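# Tend milling machine and gantry rack with one arm

## Task

Get the machine to complete one full cycle (roughly five to six minutes, milling off the gate stump) on the casting already clamped in its vise. Move the wide raw casting from the rack into the in-nest. Put the casting from the vise and the three finished castings from the bench into rack pockets before the rack cover closes (it starts closing at scene clock 820 s). A casting is counted only if it rests flat between the low stops of its pocket or nest, is free of the gantry jaws, and is not held or propped by the arm. The vise casting counts only after a complete cycle and with its stump removed. No casting may fall to the floor or into the machine's chip pan. Nothing the arm merely holds in place at the end counts. Finish by releasing and moving the arm away.

## Robot and tools

Robot: one Doosan M1013 six-joint arm with a Robotiq 140 two-finger gripper. Beside it are two commandable devices: a machining centre ("machine") and a gantry loader ("gantry"). Only the gantry can reach the rack, so the arm works between the bench nests and the machine's vise, and the gantry shuttles between the nests and the rack.

Frame: the scene frame has its origin on the table top under the arm base, +z up, +y to the left when looking along +x. The machine is behind the base toward -x; its doorway is at x = -0.500 m and its load place lies just inside. Reported hand position (end_effector_position, metres; end_effector_quat_wxyz) is the point between closed finger pads; it may be somewhat off at long reach. Fingers point along the gripper's +z and close along its y. Closed fingertips reach about 33 mm past that point (9 mm when fully open), and closing pushes the tips about 24 mm further out, so keep that clearance above surfaces.

execute_actions: argument "actions" is a list holding one action (an empty list just returns state and images). An action may contain "rows", "steps", "until", "machine", "gantry".
- rows: 1 to 15 rows, each applied for one control step (1/30 s). Each row is 9 numbers in [-1, 1], in this order: djoint_1 waist, djoint_2 shoulder, djoint_3 elbow, djoint_4 forearm roll, djoint_5 wrist pitch, djoint_6 wrist roll, gripper position, gripper force_limit, gripper speed. The six joint numbers are offsets measured from the joint angles at the start of the action (the latest reported ones), not from the previous row. Scale: 1.0 equals 1.398 rad for waist and shoulder, 2.097 rad for elbow, 2.622 rad for joints 4 to 6. Joint ranges: elbow -2.792 to 2.792 rad, all others -6.283 to 6.283 rad; asking more than 0.010 rad beyond a range gets the call refused, and a "joint sent to its limit" line means a joint was clipped. The three gripper numbers are absolute commands: position +1 fully open (140 mm), pads touch near -0.8, -1 closes until blocked; force_limit -1/0/+1 gives about 14/60/107 N; speed -1/0/+1 gives about 30/140/250 mm/s.
- steps: 1 to 450 control steps (default 15), at least as many as rows; after the last row the arm keeps heading for that row's target. Joint target speed and lead are capped, and targets are pulled back if they would put the hand more than 70 mm from where it is, so large moves need several calls; do not trust a truncated move to finish on its own. "joint command not followed" means the clearance check altered or blocked targets.
- until: ends the action early once all listed device conditions hold, e.g. {"machine": {"state": "done"}} or {"gantry": {"x_m": [">=", 2.4]}}; numbers need a comparison ("=", "!=", "<", "<=", ">", ">="). {"all": {"status": "ended"}} waits until nothing is moving; {"any": {"status": "ended"}} waits for one running motion to end. It does not halt the arm.
- machine: {"door": "open"|"shut"}, {"vise": "clamp"|"open"}, {"cycle_start": true}, {"reset": true}, {"stop": true}, or a list of up to 3 such objects run in sequence. Doors and vise start shut and clamped. Doors open only with no cycle running, spindle still and table at the load place; otherwise the request waits. cycle_start needs state idle, doors shut, vise clamped, table at load place; after a finished cycle the vise must be opened once before another start. reset aborts a cycle (it then does not count) and clears a fault. stop does not end a cycle.
- gantry: {"x_m": 0..3} absolute carriage position in metres along the beam (0 at the black motor end); {"z_m": 0..0.9} absolute lowering depth in metres (0 fully up); {"jaw": "open"|"close"}; {"stop": true}; or a list of up to 9 objects run in order (dropped after a contact_stop, time_out or refusal). Places: in-nest 0.58, out-nest 0.86, rack pockets 2.28, 2.42, 2.56, 2.7, 2.84 (raw wide casting at 2.42). Pick and place depth is z_m 0.852; jaws only work near that depth. Jaws are 50x40 mm blades, grip parts 43 to 84 mm wide, up to 2 kg; a part off-centre when gripped is set down equally off-centre. The gantry shoves loose things without reporting; keep the arm out of its path and keep the rack cover unobstructed.

Result lines: Joint positions/velocities (rad, rad/s) in column order; joint torques; gripper object_status (0 moving, 1 blocked opening, 2 blocked closing = holding, 3 at target or pads met) and position_measured (counts, 3 open to 230 closed). Machine: state (idle/running/done/fault), door_state, vise_state (clamped means a seated part), *_answer fields (taken, waits_..., refused_...), cycle_status, cycles_done, table_x_mm, spindle_rpm. Gantry: x_m, z_m, x_status/z_status (moving, done, contact_stop, time_out, stopped), answers (not_taken means resend), jaw_state, jaw_gap_mm (86 open, 41 shut), out_nest (all_down means a flat part), rack_cover, rack_cover_faults.

To grip, command position -1 and confirm object_status 2; to squeeze harder raise force_limit and change position to -0.98. Avoid: contact torque at load limits (waist/shoulder 319, elbow 150, wrist joints 42.3 N m) or any outside force of 144 N, which halts the arm for 10 s; doors closing on the arm (fault); hard hits, slips and drops; letting motors overheat from long holding. Cameras: cam_high, cam_machine, cam_wrist (672x504); zoom_image takes camera and region [x0, y0, x1, y1], at most 504x504 px. finished_scene takes the scene number once everything is settled.

Each tool is called after "Call:" as name([rows], argument=value, ...), one row to a line, values as JSON.

## Session

Call:
execute_actions([
  {"machine":{"cycle_start":true},"gantry":[{"x_m":2.42,"z_m":0},{"z_m":0.852},{"jaw":"close"},{"z_m":0},{"x_m":0.58},{"z_m":0.852},{"jaw":"open"},{"z_m":0}],"steps":2},
])

Scene clock: 0.07 s.
end_effector_position=(+0.4421, -0.0177, +0.4118) position_measured=3 object_status=3 end_effector_quat_wxyz=(-0.039, +0.999, +0.007, +0.015) end_effector_velocity=(+0.000, +0.000, -0.001) end_effector_angular_velocity=(-0.000, +0.001, +0.001)
Joint positions: [-0.116 -0.212  1.885  0.072  1.442  1.384]
Joint velocities: [ 0.     0.001  0.    -0.    -0.    -0.   ]
Joint torques (N m, as the joint torque sensors report them, + toward a larger angle): [  4.8  -19.52 -41.03   5.15  -0.28   0.04]
machine: state=running door_state=shut vise_state=clamped door_answer=taken vise_answer=taken cycle_start_answer=taken reset_answer=taken cycle_status=moving cycles_done=0 table_x_mm=0 spindle_rpm=600 refusals=0 queue=running queue_left=0
gantry: x_m=0.004 x_m_goal=2.420 x_status=moving x_answer=taken z_m=0.000 z_m_goal=0.000 z_status=done z_answer=taken jaw_state=open jaw_answer=taken jaw_gap_mm=86.0 out_nest=all_up rack_cover=open rack_cover_faults=0 refusals=0 queue=running queue_left=7
camera_calibration (this result's frames):
cam_wrist: T_world_to_cam=[[-0.0590173, -0.994732, -0.0838143, 0.0457261], [-0.948411, 0.0296729, 0.315652, 0.303179], [-0.311502, 0.0981193, -0.945166, 0.717056], [0, 0, 0, 1]] pos_world=[0.513601, -0.033868, 0.585871]

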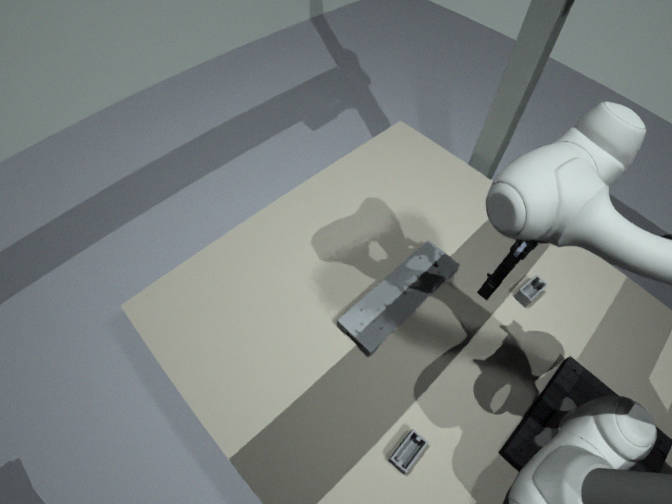

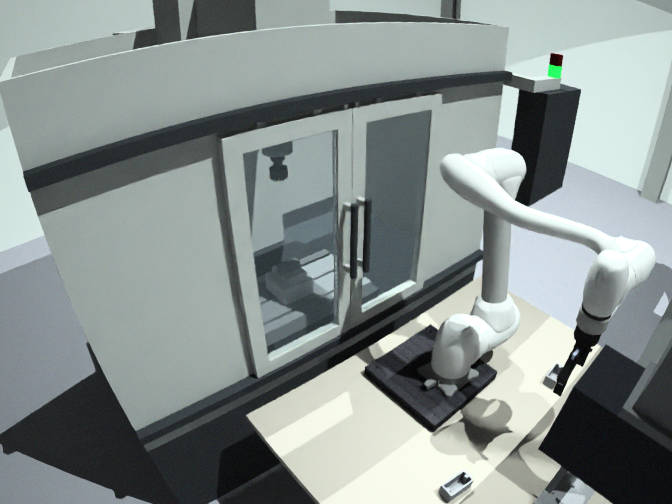

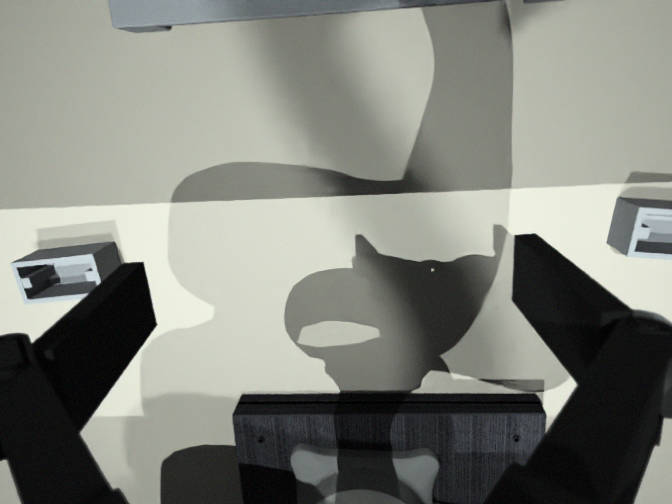

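Call:
zoom_image(camera="cam_high", region=[300,200,672,504])

Call:
execute_actions([
  {"rows":[[0,0.25,-0.2,0,-0.1,0,1,0,0]],"steps":40},
])

Region (300, 200, 672, 504) of cam_high's 672x504 image, scaled by 1.355, with more detail than that image has; it fills the top 412 rows of this view, and the rest is white.

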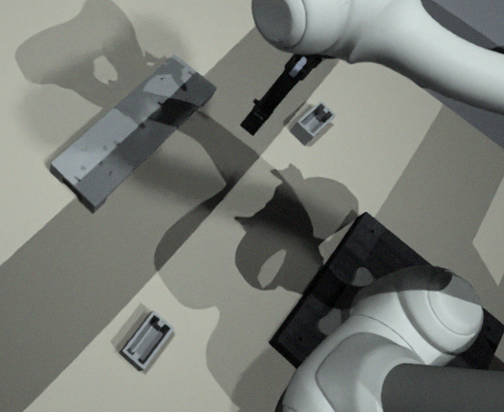

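Scene clock: 13.70 s.
end_effector_position=(+0.7640, -0.0731, +0.4759) position_measured=3 object_status=3 end_effector_quat_wxyz=(-0.010, +0.984, +0.003, +0.177) end_effector_velocity=(-0.000, +0.000, +0.001) end_effector_angular_velocity=(-0.000, -0.001, +0.001)
Joint positions: [-0.116  0.138  1.465  0.072  1.18   1.384]
Joint velocities: [ 0.001 -0.001 -0.    -0.     0.     0.   ]
Joint torques (N m, as the joint torque sensors report them, + toward a larger angle): [  2.16 -58.56 -42.43   4.82  -0.71  -0.09]
machine: state=running door_state=shut vise_state=clamped door_answer=taken vise_answer=taken cycle_start_answer=taken reset_answer=taken cycle_status=moving cycles_done=0 table_x_mm=104 spindle_rpm=600 refusals=0 queue=done queue_left=0
gantry: x_m=0.580 x_m_goal=0.580 x_status=done x_answer=taken z_m=0.000 z_m_goal=0.000 z_status=done z_answer=taken jaw_state=open jaw_answer=taken jaw_gap_mm=86.0 out_nest=all_up rack_cover=open rack_cover_faults=0 refusals=0 queue=done queue_left=0
camera_calibration (this result's frames):
cam_wrist: T_world_to_cam=[[-0.0599577, -0.997056, -0.0478027, -0.00159907], [-0.998146, 0.0603868, -0.00758258, 0.783985], [0.0104469, 0.0472595, -0.998828, 0.659226], [0, 0, 0, 1]] pos_world=[0.775549, -0.0800913, 0.664322]

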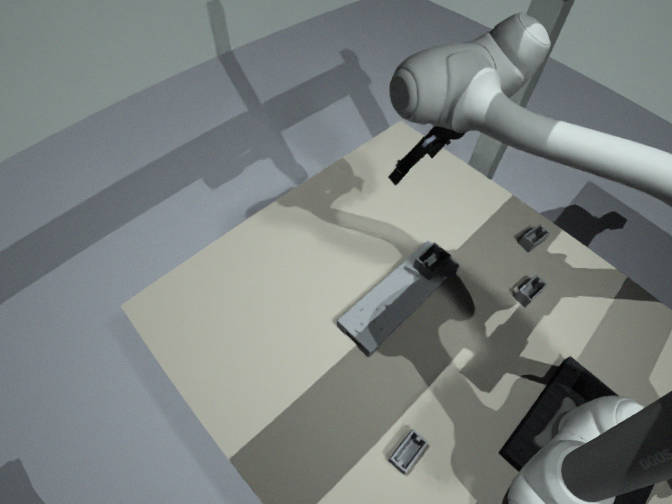

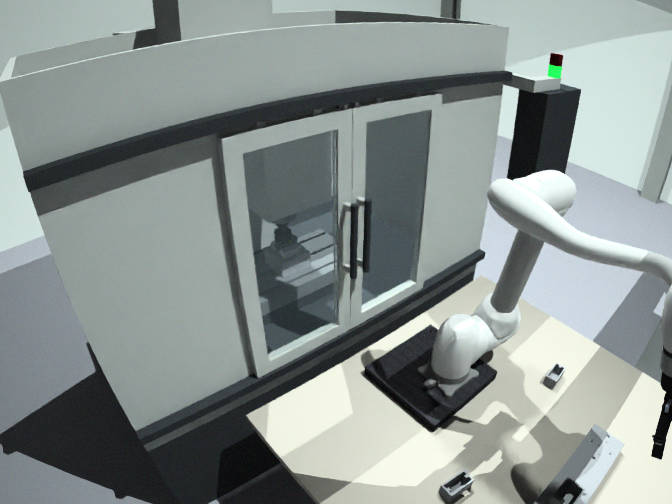

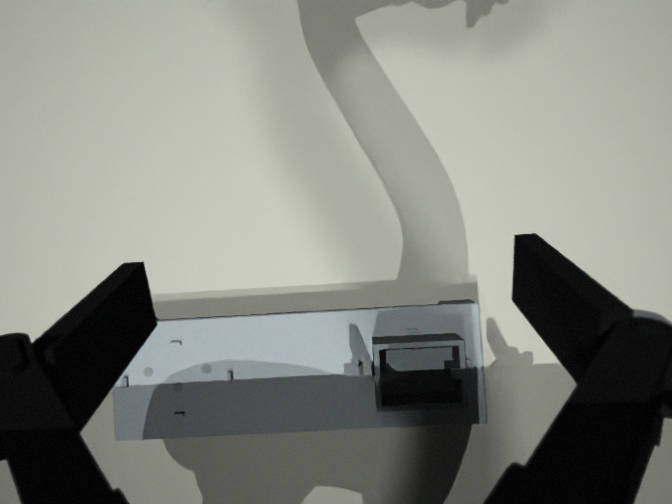

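Call:
execute_actions([
  {"rows":[[0.635,-0.119,0.315,-0.027,-0.052,-0.233,1,0,0]],"steps":50,"gantry":{"x_m":1.5}},
])

Scene clock: 38.37 s.
end_effector_position=(+0.3273, +0.3329, +0.2060) position_measured=3 object_status=3 end_effector_quat_wxyz=(-0.009, +0.724, +0.689, +0.001) end_effector_velocity=(-0.000, -0.000, +0.000) end_effector_angular_velocity=(+0.000, -0.001, +0.000)
Joint positions: [ 0.772 -0.029  2.126  0.002  1.043  0.773]
Joint velocities: [ 0.    -0.002  0.001 -0.    -0.     0.   ]
Joint torques (N m, as the joint torque sensors report them, + toward a larger angle): [  5.19 -33.13 -35.64   4.23  -0.42   0.23]
machine: state=running door_state=shut vise_state=clamped door_answer=taken vise_answer=taken cycle_start_answer=taken reset_answer=taken cycle_status=moving cycles_done=0 table_x_mm=304 spindle_rpm=600 refusals=0 queue=done queue_left=0
gantry: x_m=1.500 x_m_goal=1.500 x_status=done x_answer=taken z_m=0.000 z_m_goal=0.000 z_status=done z_answer=taken jaw_state=open jaw_answer=taken jaw_gap_mm=86.0 out_nest=all_up rack_cover=open rack_cover_faults=0 refusals=0 queue=done queue_left=0
camera_calibration (this result's frames):
cam_wrist: T_world_to_cam=[[0.992161, -0.124045, -0.0151765, -0.2776], [-0.112314, -0.938338, 0.326968, 0.295164], [-0.0547993, -0.3227, -0.944914, 0.508493], [0, 0, 0, 1]] pos_world=[0.33644, 0.40662, 0.37976]

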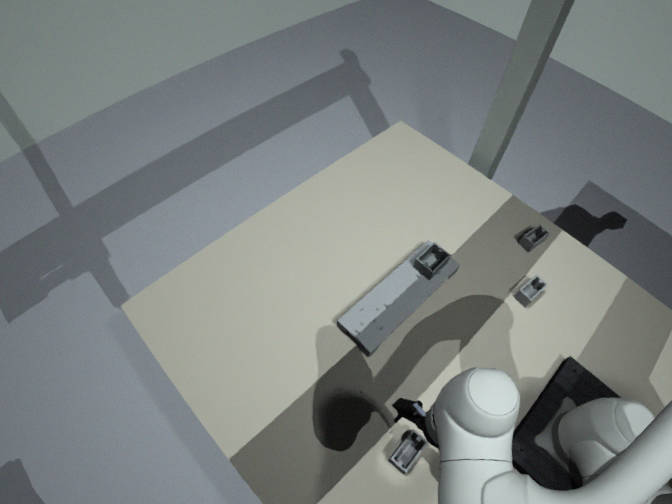

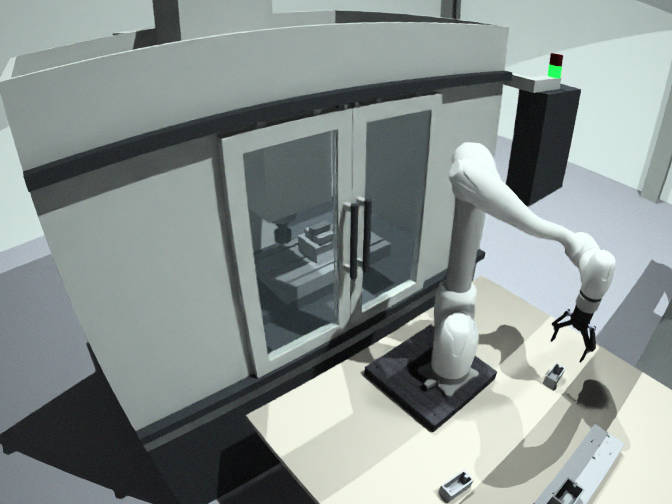

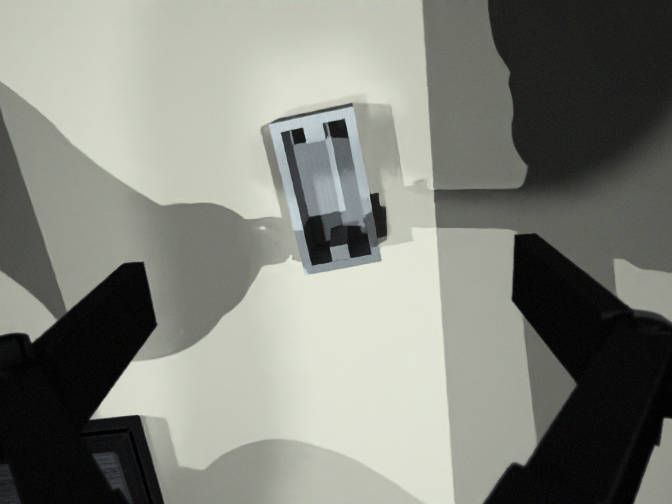

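Call:
execute_actions([
  {"rows":[[0.02,0,0,0,0,-0.037,0.2,0,0],[0.02,0,0,0,0,-0.037,0.2,0,0],[0.02,0,0,0,0,-0.037,0.2,0,0],[0.02,0.05,0.02,0,-0.04,-0.037,0.2,0,0],[0.02,0.1,0.05,0,-0.09,-0.037,0.2,0,0],[0.02,0.142,0.07,0,-0.131,-0.037,0.2,0,0]],"steps":35},
])

Call:
execute_actions([
  {"rows":[[0,0,0,0,0,0,-1,0,0]],"steps":25},
])

Scene clock: 50.57 s.
end_effector_position=(+0.3152, +0.3427, +0.0505) position_measured=104 object_status=3 end_effector_quat_wxyz=(-0.008, +0.680, +0.733, +0.001) end_effector_velocity=(+0.000, -0.000, +0.000) end_effector_angular_velocity=(-0.000, -0.000, -0.001)
Joint positions: [0.8   0.17  2.273 0.002 0.7   0.676]
Joint velocities: [-0.001 -0.    -0.    -0.     0.     0.   ]
Joint torques (N m, as the joint torque sensors report them, + toward a larger angle): [ -0.14 -46.14 -26.29   2.99  -0.14  -0.46]
machine: state=running door_state=shut vise_state=clamped door_answer=taken vise_answer=taken cycle_start_answer=taken reset_answer=taken cycle_status=moving cycles_done=0 table_x_mm=274 spindle_rpm=600 refusals=0 queue=done queue_left=0
gantry: x_m=1.500 x_m_goal=1.500 x_status=done x_answer=taken z_m=0.000 z_m_goal=0.000 z_status=done z_answer=taken jaw_state=open jaw_answer=taken jaw_gap_mm=86.0 out_nest=all_up rack_cover=open rack_cover_faults=0 refusals=0 queue=done queue_left=0
camera_calibration (this result's frames):
cam_wrist: T_world_to_cam=[[0.999893, 0.000213125, -0.0146501, -0.311737], [0.00499535, -0.944944, 0.327194, 0.319038], [-0.0137738, -0.327232, -0.944844, 0.352666], [0, 0, 0, 1]] pos_world=[0.314967, 0.416943, 0.22426]

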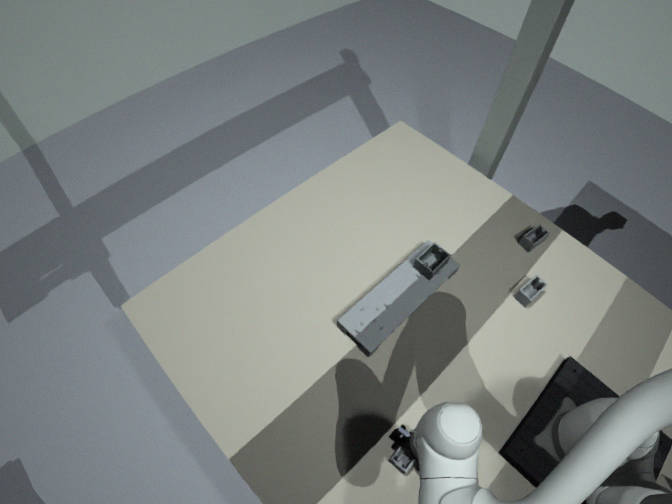

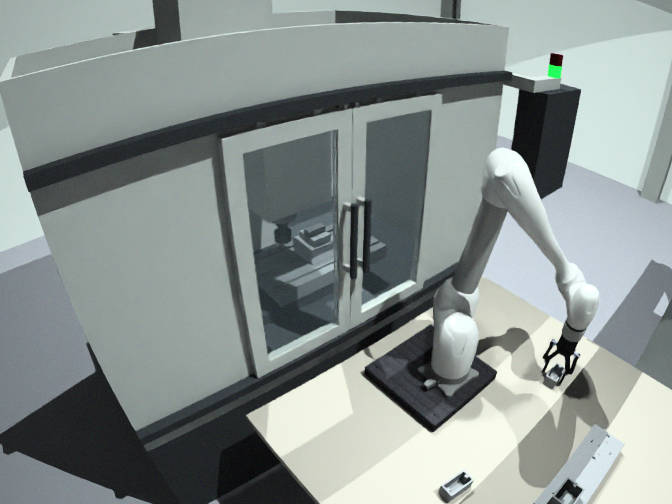

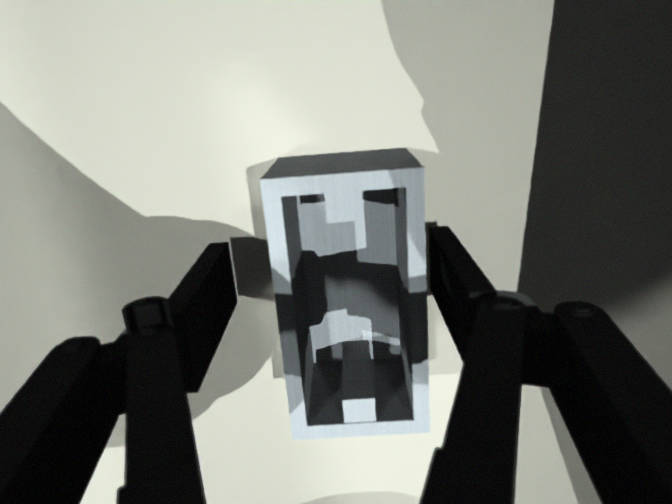

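Scene clock: 51.40 s.
end_effector_position=(+0.3151, +0.3426, +0.0505) position_measured=155 object_status=2 end_effector_quat_wxyz=(-0.008, +0.680, +0.733, +0.001) end_effector_velocity=(+0.000, +0.000, +0.001) end_effector_angular_velocity=(+0.001, -0.001, -0.000)
Joint positions: [0.8   0.17  2.273 0.002 0.7   0.676]
Joint velocities: [-0.    -0.002 -0.    -0.    -0.     0.   ]
Joint torques (N m, as the joint torque sensors report them, + toward a larger angle): [  0.   -31.23 -16.54   2.66   0.44  -0.15]
machine: state=running door_state=shut vise_state=clamped door_answer=taken vise_answer=taken cycle_start_answer=taken reset_answer=taken cycle_status=moving cycles_done=0 table_x_mm=267 spindle_rpm=600 refusals=0 queue=done queue_left=0
gantry: x_m=1.500 x_m_goal=1.500 x_status=done x_answer=taken z_m=0.000 z_m_goal=0.000 z_status=done z_answer=taken jaw_state=open jaw_answer=taken jaw_gap_mm=86.0 out_nest=all_up rack_cover=open rack_cover_faults=0 refusals=0 queue=done queue_left=0
camera_calibration (this result's frames):
cam_wrist: T_world_to_cam=[[0.999892, 0.000217102, -0.0146744, -0.311721], [0.00500736, -0.944937, 0.327215, 0.319021], [-0.0137953, -0.327253, -0.944836, 0.352662], [0, 0, 0, 1]] pos_world=[0.314955, 0.416932, 0.224245]

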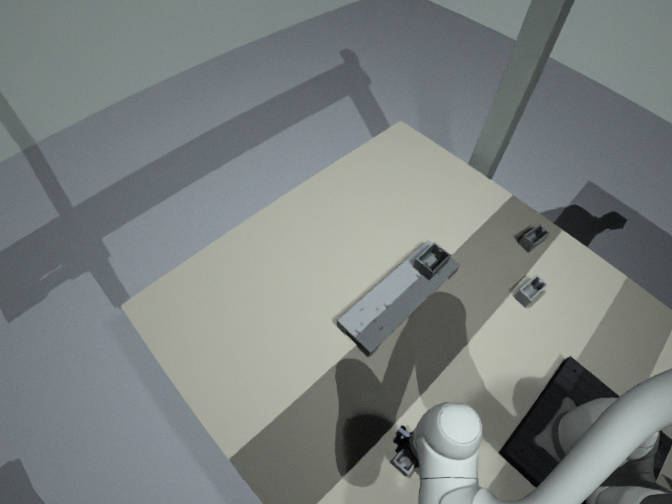

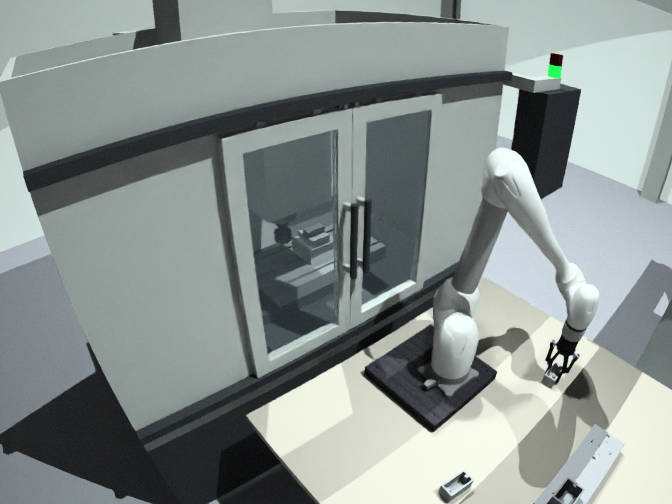

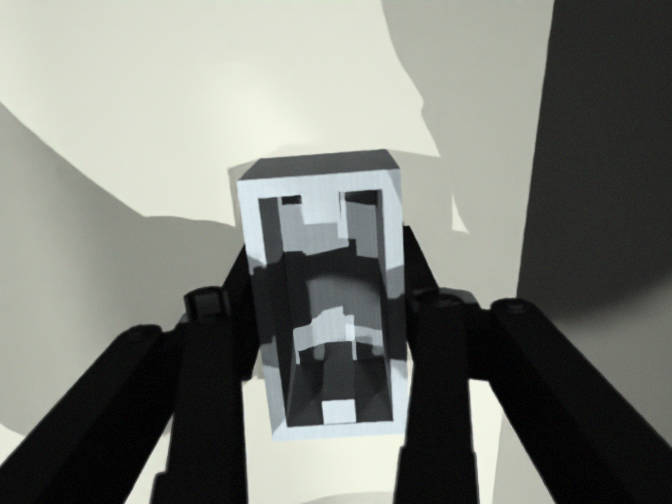

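Call:
execute_actions([
  {"rows":[[0,-0.1,-0.05,0,0.09,0,-1,0,0]],"steps":15},
])

Call:
execute_actions([
  {"rows":[[-0.42,0.192,-0.157,0,0.026,-0.224,-1,0,0]],"steps":45},
])

Scene clock: 57.60 s.
end_effector_position=(+0.3231, +0.3479, +0.1589) position_measured=155 object_status=2 end_effector_quat_wxyz=(-0.008, +0.680, +0.733, +0.005) end_effector_velocity=(+0.000, -0.000, +0.001) end_effector_angular_velocity=(+0.000, -0.000, -0.001)
Joint positions: [0.8   0.03  2.168 0.002 0.936 0.676]
Joint velocities: [-0.001 -0.001 -0.     0.     0.001  0.   ]
Joint torques (N m, as the joint torque sensors report them, + toward a larger angle): [  1.84 -38.61 -36.     4.15  -0.29   0.19]
machine: state=running door_state=shut vise_state=clamped door_answer=taken vise_answer=taken cycle_start_answer=taken reset_answer=taken cycle_status=moving cycles_done=0 table_x_mm=217 spindle_rpm=600 refusals=0 queue=done queue_left=0
gantry: x_m=1.500 x_m_goal=1.500 x_status=done x_answer=taken z_m=0.000 z_m_goal=0.000 z_status=done z_answer=taken jaw_state=open jaw_answer=taken jaw_gap_mm=86.0 out_nest=all_up rack_cover=open rack_cover_faults=0 refusals=0 queue=done queue_left=0
camera_calibration (this result's frames):
cam_wrist: T_world_to_cam=[[0.999962, 0.000446054, -0.0087316, -0.319156], [0.00323098, -0.946853, 0.321649, 0.290591], [-0.00812407, -0.321665, -0.946819, 0.453389], [0, 0, 0, 1]] pos_world=[0.321888, 0.421128, 0.333022]

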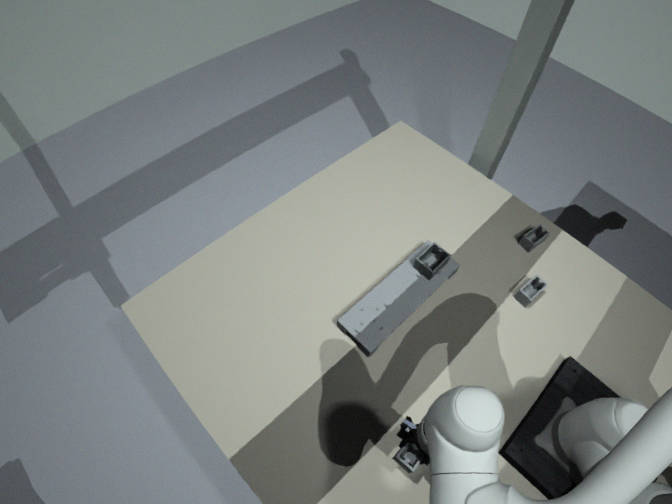

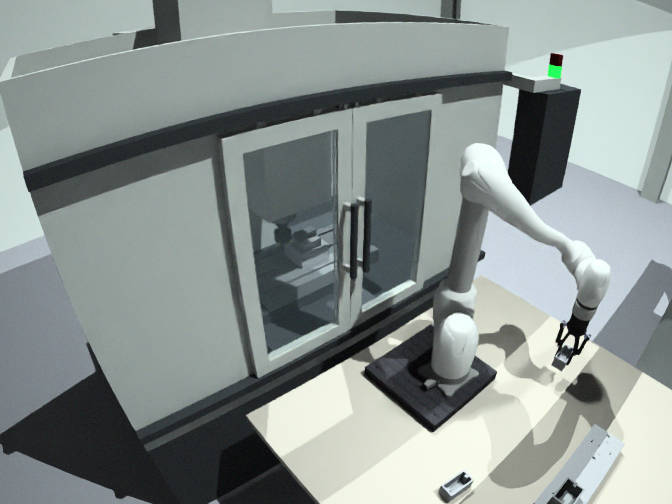

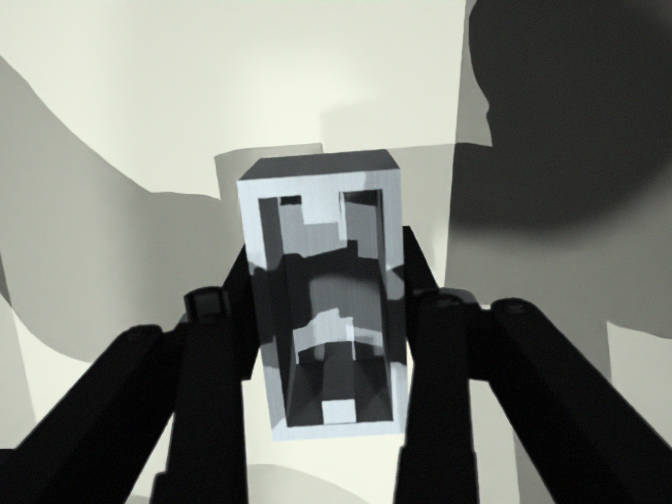

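Scene clock: 59.10 s.
end_effector_position=(+0.6406, +0.1407, +0.1541) position_measured=155 object_status=2 end_effector_quat_wxyz=(-0.008, +0.680, +0.733, +0.002) end_effector_velocity=(+0.000, +0.000, -0.001) end_effector_angular_velocity=(-0.000, +0.001, +0.000)
Joint positions: [0.212 0.299 1.839 0.002 1.004 0.089]
Joint velocities: [ 0.     0.001 -0.    -0.    -0.    -0.   ]
Joint torques (N m, as the joint torque sensors report them, + toward a larger angle): [  4.94 -68.09 -35.81   3.95  -0.04  -0.15]
machine: state=running door_state=shut vise_state=clamped door_answer=taken vise_answer=taken cycle_start_answer=taken reset_answer=taken cycle_status=moving cycles_done=0 table_x_mm=205 spindle_rpm=600 refusals=0 queue=done queue_left=0
gantry: x_m=1.500 x_m_goal=1.500 x_status=done x_answer=taken z_m=0.000 z_m_goal=0.000 z_status=done z_answer=taken jaw_state=open jaw_answer=taken jaw_gap_mm=86.0 out_nest=all_up rack_cover=open rack_cover_faults=0 refusals=0 queue=done queue_left=0
camera_calibration (this result's frames):
cam_wrist: T_world_to_cam=[[0.99991, 0.000594285, -0.013413, -0.635811], [0.00493625, -0.945322, 0.326102, 0.0929291], [-0.0124858, -0.326139, -0.945239, 0.387928], [0, 0, 0, 1]] pos_world=[0.640138, 0.214744, 0.327853]

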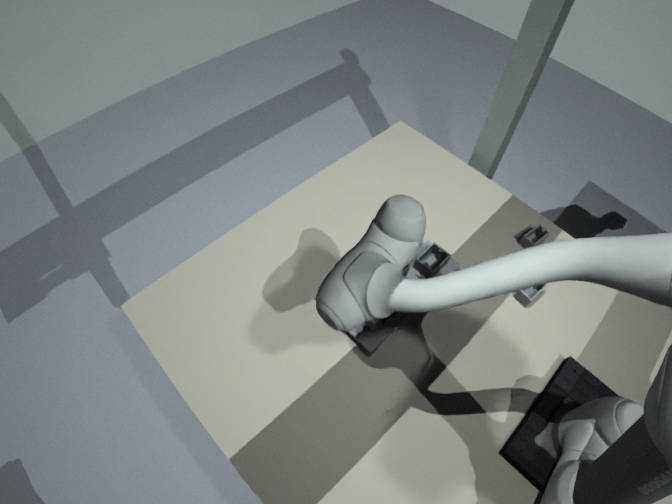

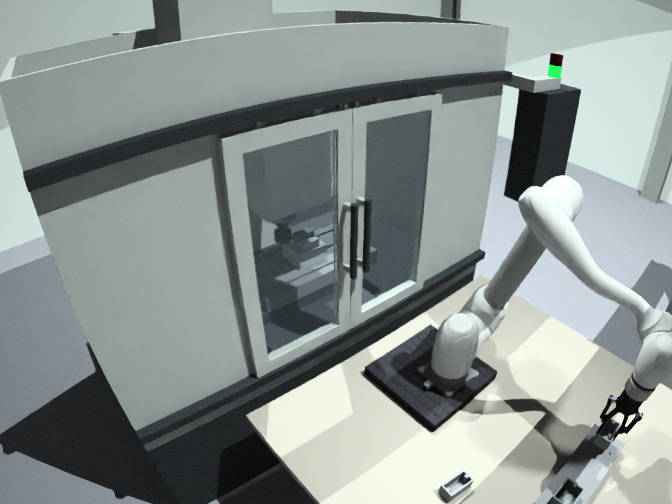

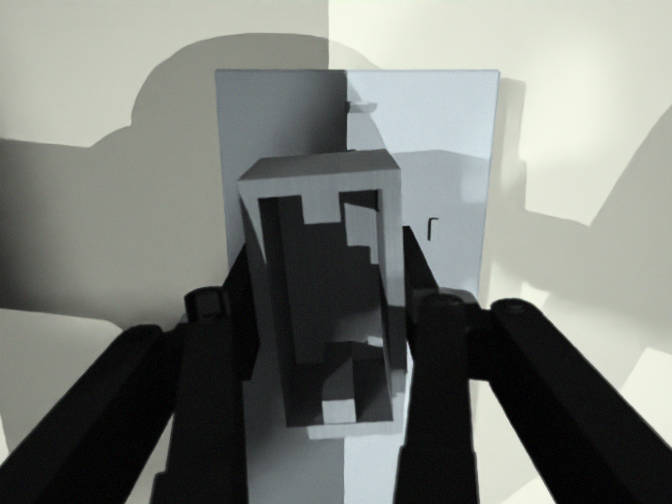

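Call:
execute_actions([
  {"rows":[[0.006,0.03,-0.01,0,-0.01,0.003,-1,0,0],[0.006,0.064,0.01,0,-0.042,0.003,-1,0,0]],"steps":25},
])

Scene clock: 75.73 s.
end_effector_position=(+0.6562, +0.1493, +0.0947) position_measured=155 object_status=2 end_effector_quat_wxyz=(-0.008, +0.680, +0.733, +0.002) end_effector_velocity=(+0.000, -0.000, -0.000) end_effector_angular_velocity=(-0.001, +0.001, +0.001)
Joint positions: [0.22  0.379 1.852 0.001 0.909 0.096]
Joint velocities: [-0.     0.001 -0.    -0.001  0.    -0.   ]
Joint torques (N m, as the joint torque sensors report them, + toward a larger angle): [  3.1  -30.82 -13.19   3.04  -2.72   0.34]
FORCE FAULT: contact force on the arm reached its limit, and the arm stopped for 10 seconds. The contact can be on any part of the arm, not only on its tool. The arm's remaining commands of this call were not run. The arm holds still and accepts commands again. Move the arm away from the contact; if what it grips holds it there, let go first. Pushing or pulling that hard again can fault the arm again.
machine: state=running door_state=shut vise_state=clamped door_answer=taken vise_answer=taken cycle_start_answer=taken reset_answer=taken cycle_status=moving cycles_done=0 table_x_mm=70 spindle_rpm=600 refusals=0 queue=done queue_left=0
gantry: x_m=1.500 x_m_goal=1.500 x_status=done x_answer=taken z_m=0.000 z_m_goal=0.000 z_status=done z_answer=taken jaw_state=open jaw_answer=taken jaw_gap_mm=86.0 out_nest=some_down rack_cover=open rack_cover_faults=0 refusals=0 queue=done queue_left=0
camera_calibration (this result's frames):
cam_wrist: T_world_to_cam=[[0.999929, 0.00101098, -0.0118456, -0.652418], [0.00481859, -0.945332, 0.326073, 0.120485], [-0.0108684, -0.326107, -0.94527, 0.333794], [0, 0, 0, 1]] pos_world=[0.655419, 0.223411, 0.26851]

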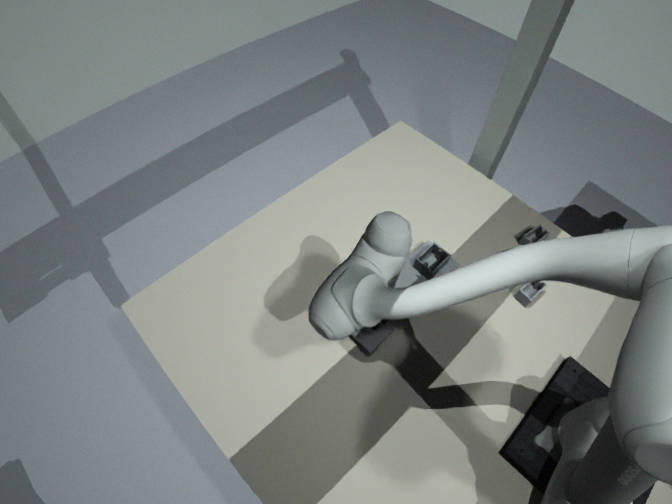

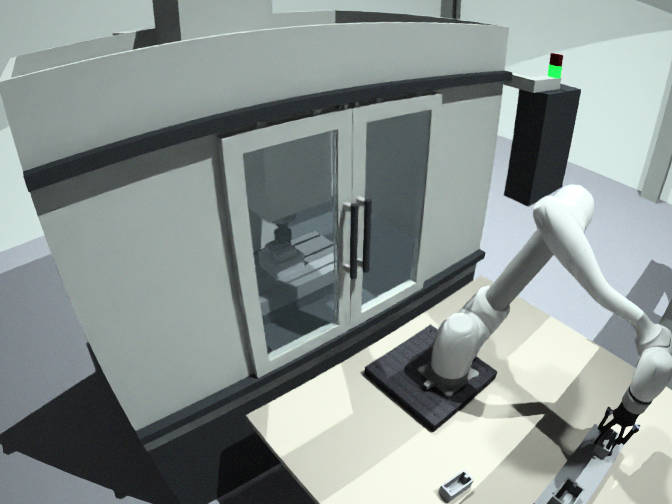

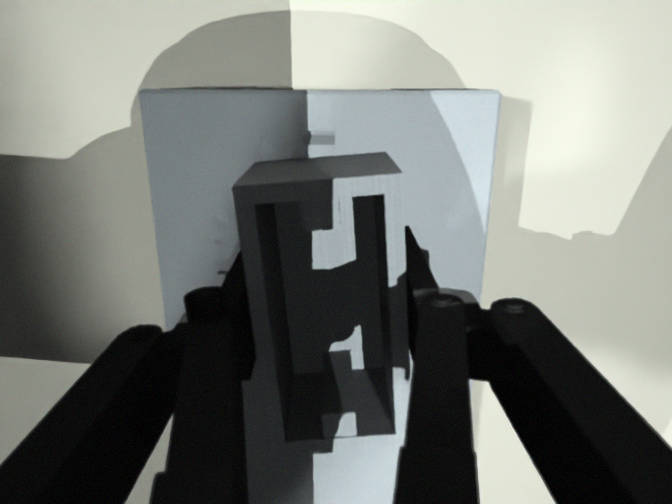

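Plate is higher (~0.045). It looks centred. Release and rise.

Call:
execute_actions([
  {"rows":[[0,-0.004,0,0,0.002,0,0.3,0,0],[0,-0.004,0,0,0.002,0,0.3,0,0],[0,-0.004,0,0,0.002,0,0.3,0,0],[0,-0.004,0,0,0.002,0,0.3,0,0],[0,-0.004,0,0,0.002,0,0.3,0,0],[0,-0.004,0,0,0.002,0,0.3,0,0],[0,-0.004,0,0,0.002,0,0.3,0,0],[0,-0.004,0,0,0.002,0,0.3,0,0],[0,-0.004,0,0,0.002,0,0.3,0,0],[0,-0.004,0,0,0.002,0,0.3,0,0],[0,-0.004,0,0,0.002,0,0.3,0,0],[0,-0.004,0,0,0.002,0,0.3,0,0],[0,-0.004,0,0,0.002,0,0.3,0,0],[0,-0.004,0,0,0.002,0,0.3,0,0],[0,-0.12,0,0,0.064,0,0.3,0,0]],"steps":40},
])

Scene clock: 82.17 s.
end_effector_position=(+0.6096, +0.1397, +0.2039) position_measured=91 object_status=3 end_effector_quat_wxyz=(-0.008, +0.680, +0.734, +0.002) end_effector_velocity=(-0.000, -0.000, +0.000) end_effector_angular_velocity=(-0.000, +0.000, -0.000)
Joint positions: [0.22  0.211 1.852 0.001 1.077 0.096]
Joint velocities: [-0. -0.  0. -0.  0.  0.]
Joint torques (N m, as the joint torque sensors report them, + toward a larger angle): [  3.62 -56.19 -35.47   4.07   0.14   0.12]
machine: state=running door_state=shut vise_state=clamped door_answer=taken vise_answer=taken cycle_start_answer=taken reset_answer=taken cycle_status=moving cycles_done=0 table_x_mm=18 spindle_rpm=600 refusals=0 queue=done queue_left=0
gantry: x_m=1.500 x_m_goal=1.500 x_status=done x_answer=taken z_m=0.000 z_m_goal=0.000 z_status=done z_answer=taken jaw_state=open jaw_answer=taken jaw_gap_mm=86.0 out_nest=all_down rack_cover=open rack_cover_faults=0 refusals=0 queue=done queue_left=0
camera_calibration (this result's frames):
cam_wrist: T_world_to_cam=[[0.999929, 0.00119598, -0.0118401, -0.604597], [0.00499026, -0.945374, 0.325948, 0.0759122], [-0.0108035, -0.325984, -0.945313, 0.43328], [0, 0, 0, 1]] pos_world=[0.608856, 0.213731, 0.377683]

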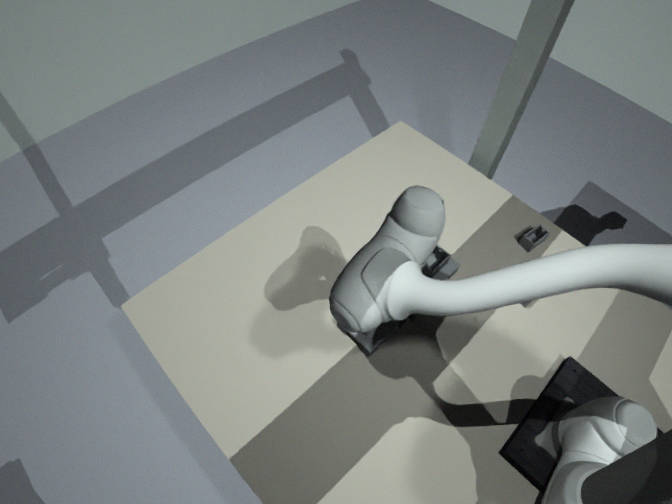

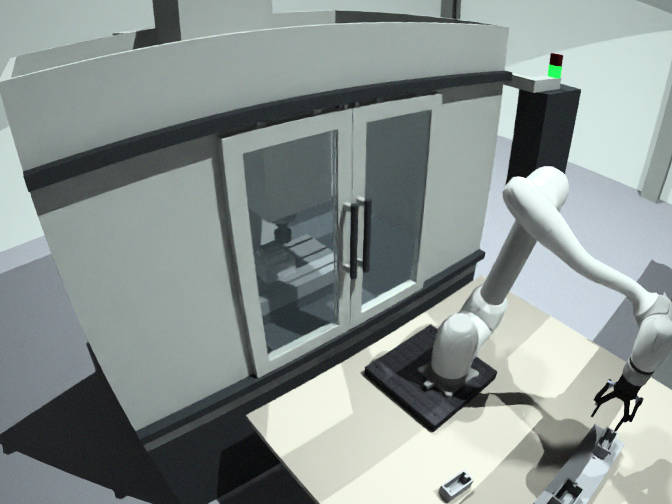

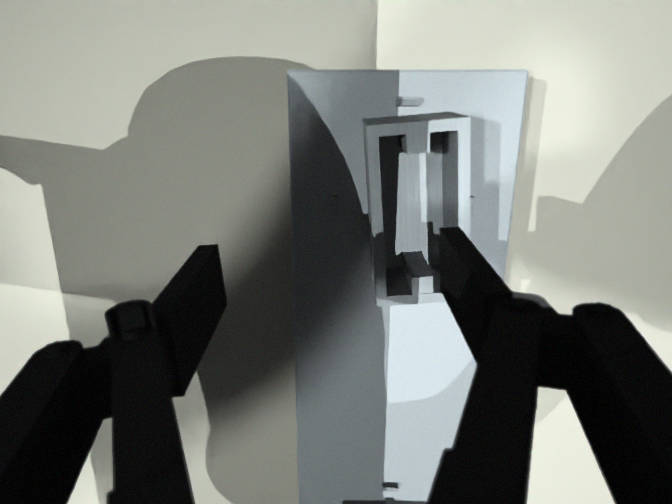

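Call:
execute_actions([
  {"rows":[[-0.713,-0.171,0.131,0,-0.013,-0.381,1,0,0]],"steps":50},
])

Call:
execute_actions([
  {"gantry":[{"x_m":0.86},{"z_m":0.852},{"jaw":"close"},{"z_m":0},{"x_m":2.28},{"z_m":0.852},{"jaw":"open"},{"z_m":0}],"steps":1},
])

Scene clock: 91.43 s.
end_effector_position=(+0.3436, -0.3200, +0.1969) position_measured=3 object_status=3 end_effector_quat_wxyz=(-0.008, +0.679, +0.734, +0.002) end_effector_velocity=(-0.000, -0.000, -0.000) end_effector_angular_velocity=(+0.001, +0.001, -0.001)
Joint positions: [-0.777 -0.028  2.126  0.001  1.043 -0.903]
Joint velocities: [-0.001  0.001  0.    -0.    -0.     0.001]
Joint torques (N m, as the joint torque sensors report them, + toward a larger angle): [  2.61 -32.07 -35.93   3.49   0.13   0.21]
machine: state=running door_state=shut vise_state=clamped door_answer=taken vise_answer=taken cycle_start_answer=taken reset_answer=taken cycle_status=moving cycles_done=0 table_x_mm=60 spindle_rpm=600 refusals=0 queue=done queue_left=0
gantry: x_m=1.500 x_m_goal=1.500 x_status=done x_answer=taken z_m=0.000 z_m_goal=0.000 z_status=done z_answer=taken jaw_state=open jaw_answer=taken jaw_gap_mm=86.0 out_nest=all_down rack_cover=open rack_cover_faults=0 refusals=0 queue=done queue_left=0
camera_calibration (this result's frames):
cam_wrist: T_world_to_cam=[[0.999919, 0.00310753, -0.0123073, -0.337469], [0.00695821, -0.945105, 0.326694, -0.355827], [-0.0106164, -0.326753, -0.94505, 0.273629], [0, 0, 0, 1]] pos_world=[0.342822, -0.245836, 0.370687]

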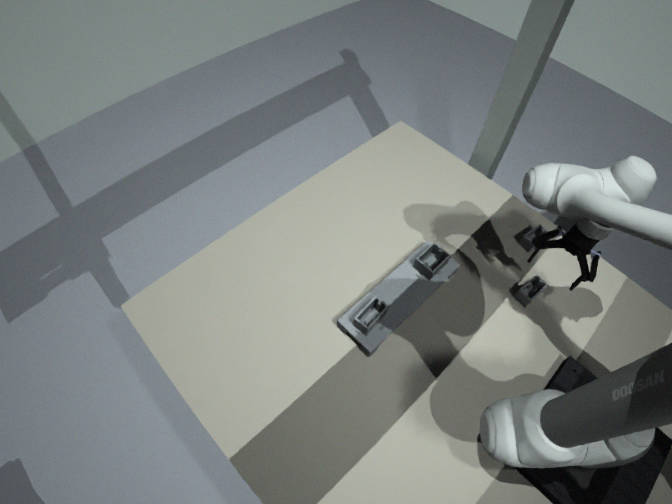

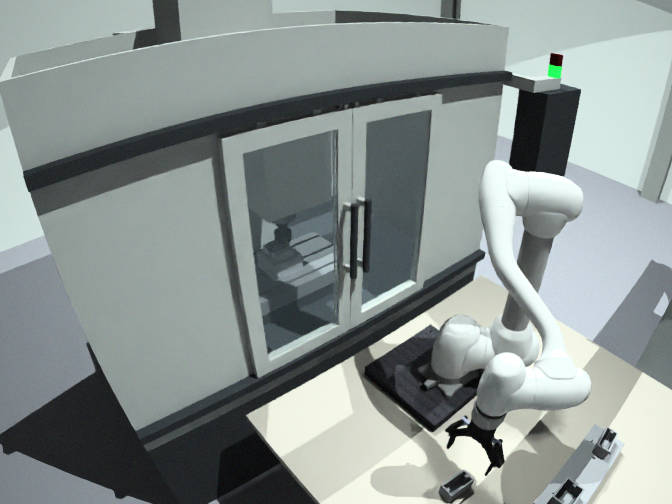

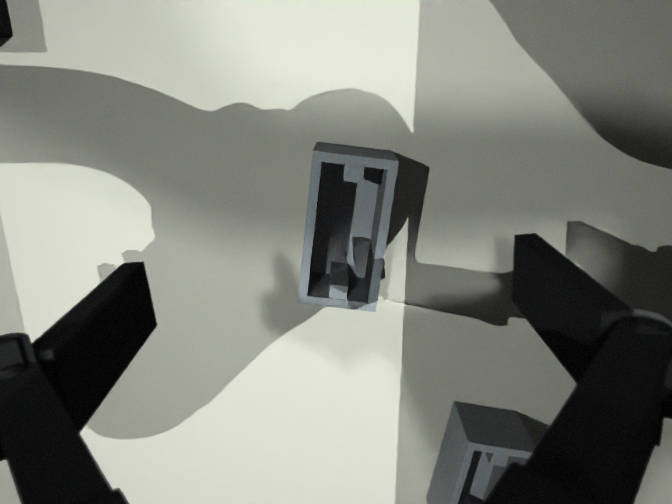

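Scene clock: 91.47 s.
end_effector_position=(+0.3436, -0.3200, +0.1969) position_measured=3 object_status=3 end_effector_quat_wxyz=(-0.008, +0.679, +0.734, +0.002) end_effector_velocity=(+0.000, +0.000, -0.000) end_effector_angular_velocity=(+0.001, +0.001, +0.001)
Joint positions: [-0.777 -0.028  2.126  0.001  1.043 -0.903]
Joint velocities: [ 0.001  0.001  0.     0.    -0.    -0.   ]
Joint torques (N m, as the joint torque sensors report them, + toward a larger angle): [  2.19 -37.22 -33.91   3.71   0.1    0.29]
machine: state=running door_state=shut vise_state=clamped door_answer=taken vise_answer=taken cycle_start_answer=taken reset_answer=taken cycle_status=moving cycles_done=0 table_x_mm=61 spindle_rpm=600 refusals=0 queue=done queue_left=0
gantry: x_m=1.499 x_m_goal=0.860 x_status=moving x_answer=taken z_m=0.000 z_m_goal=0.000 z_status=done z_answer=taken jaw_state=open jaw_answer=taken jaw_gap_mm=86.0 out_nest=all_down rack_cover=open rack_cover_faults=0 refusals=0 queue=running queue_left=7
camera_calibration (this result's frames):
cam_wrist: T_world_to_cam=[[0.999919, 0.00310104, -0.0123114, -0.337465], [0.00695346, -0.945104, 0.326697, -0.35583], [-0.0106225, -0.326756, -0.945049, 0.273629], [0, 0, 0, 1]] pos_world=[0.342819, -0.24584, 0.370686]

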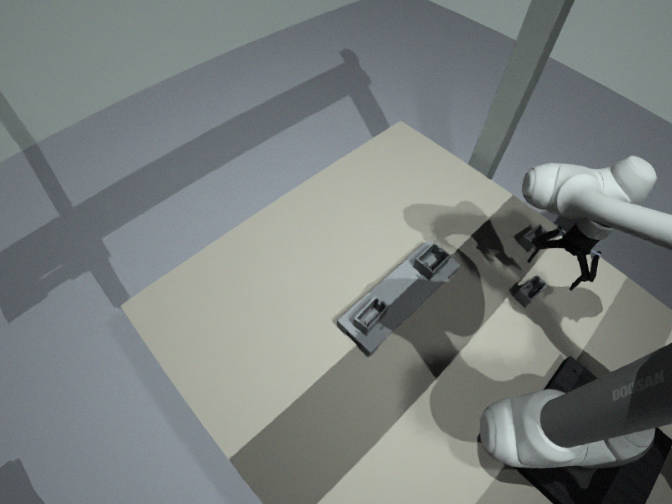

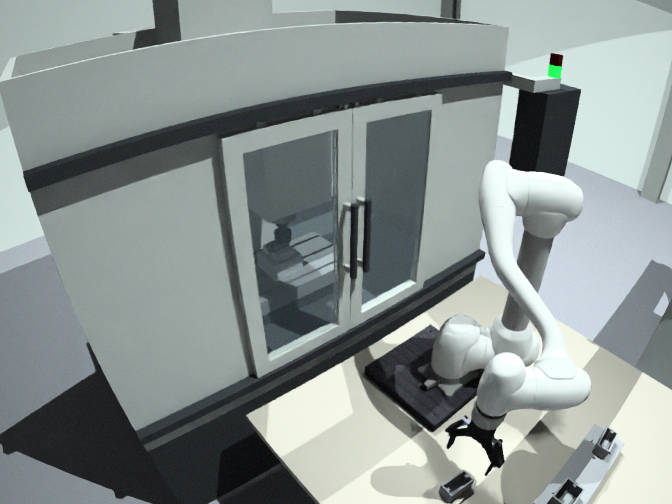

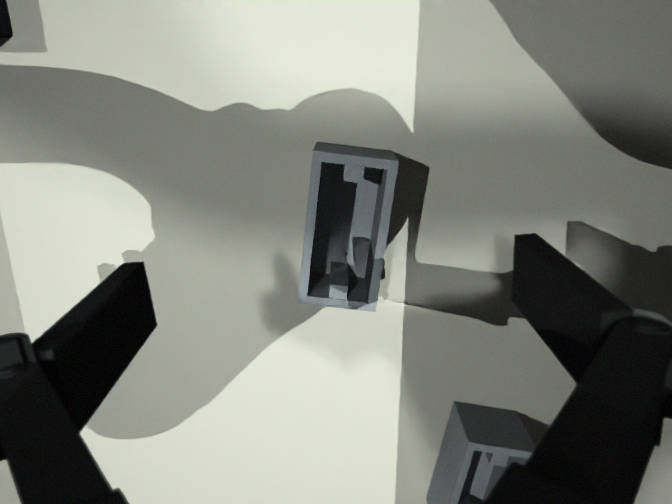

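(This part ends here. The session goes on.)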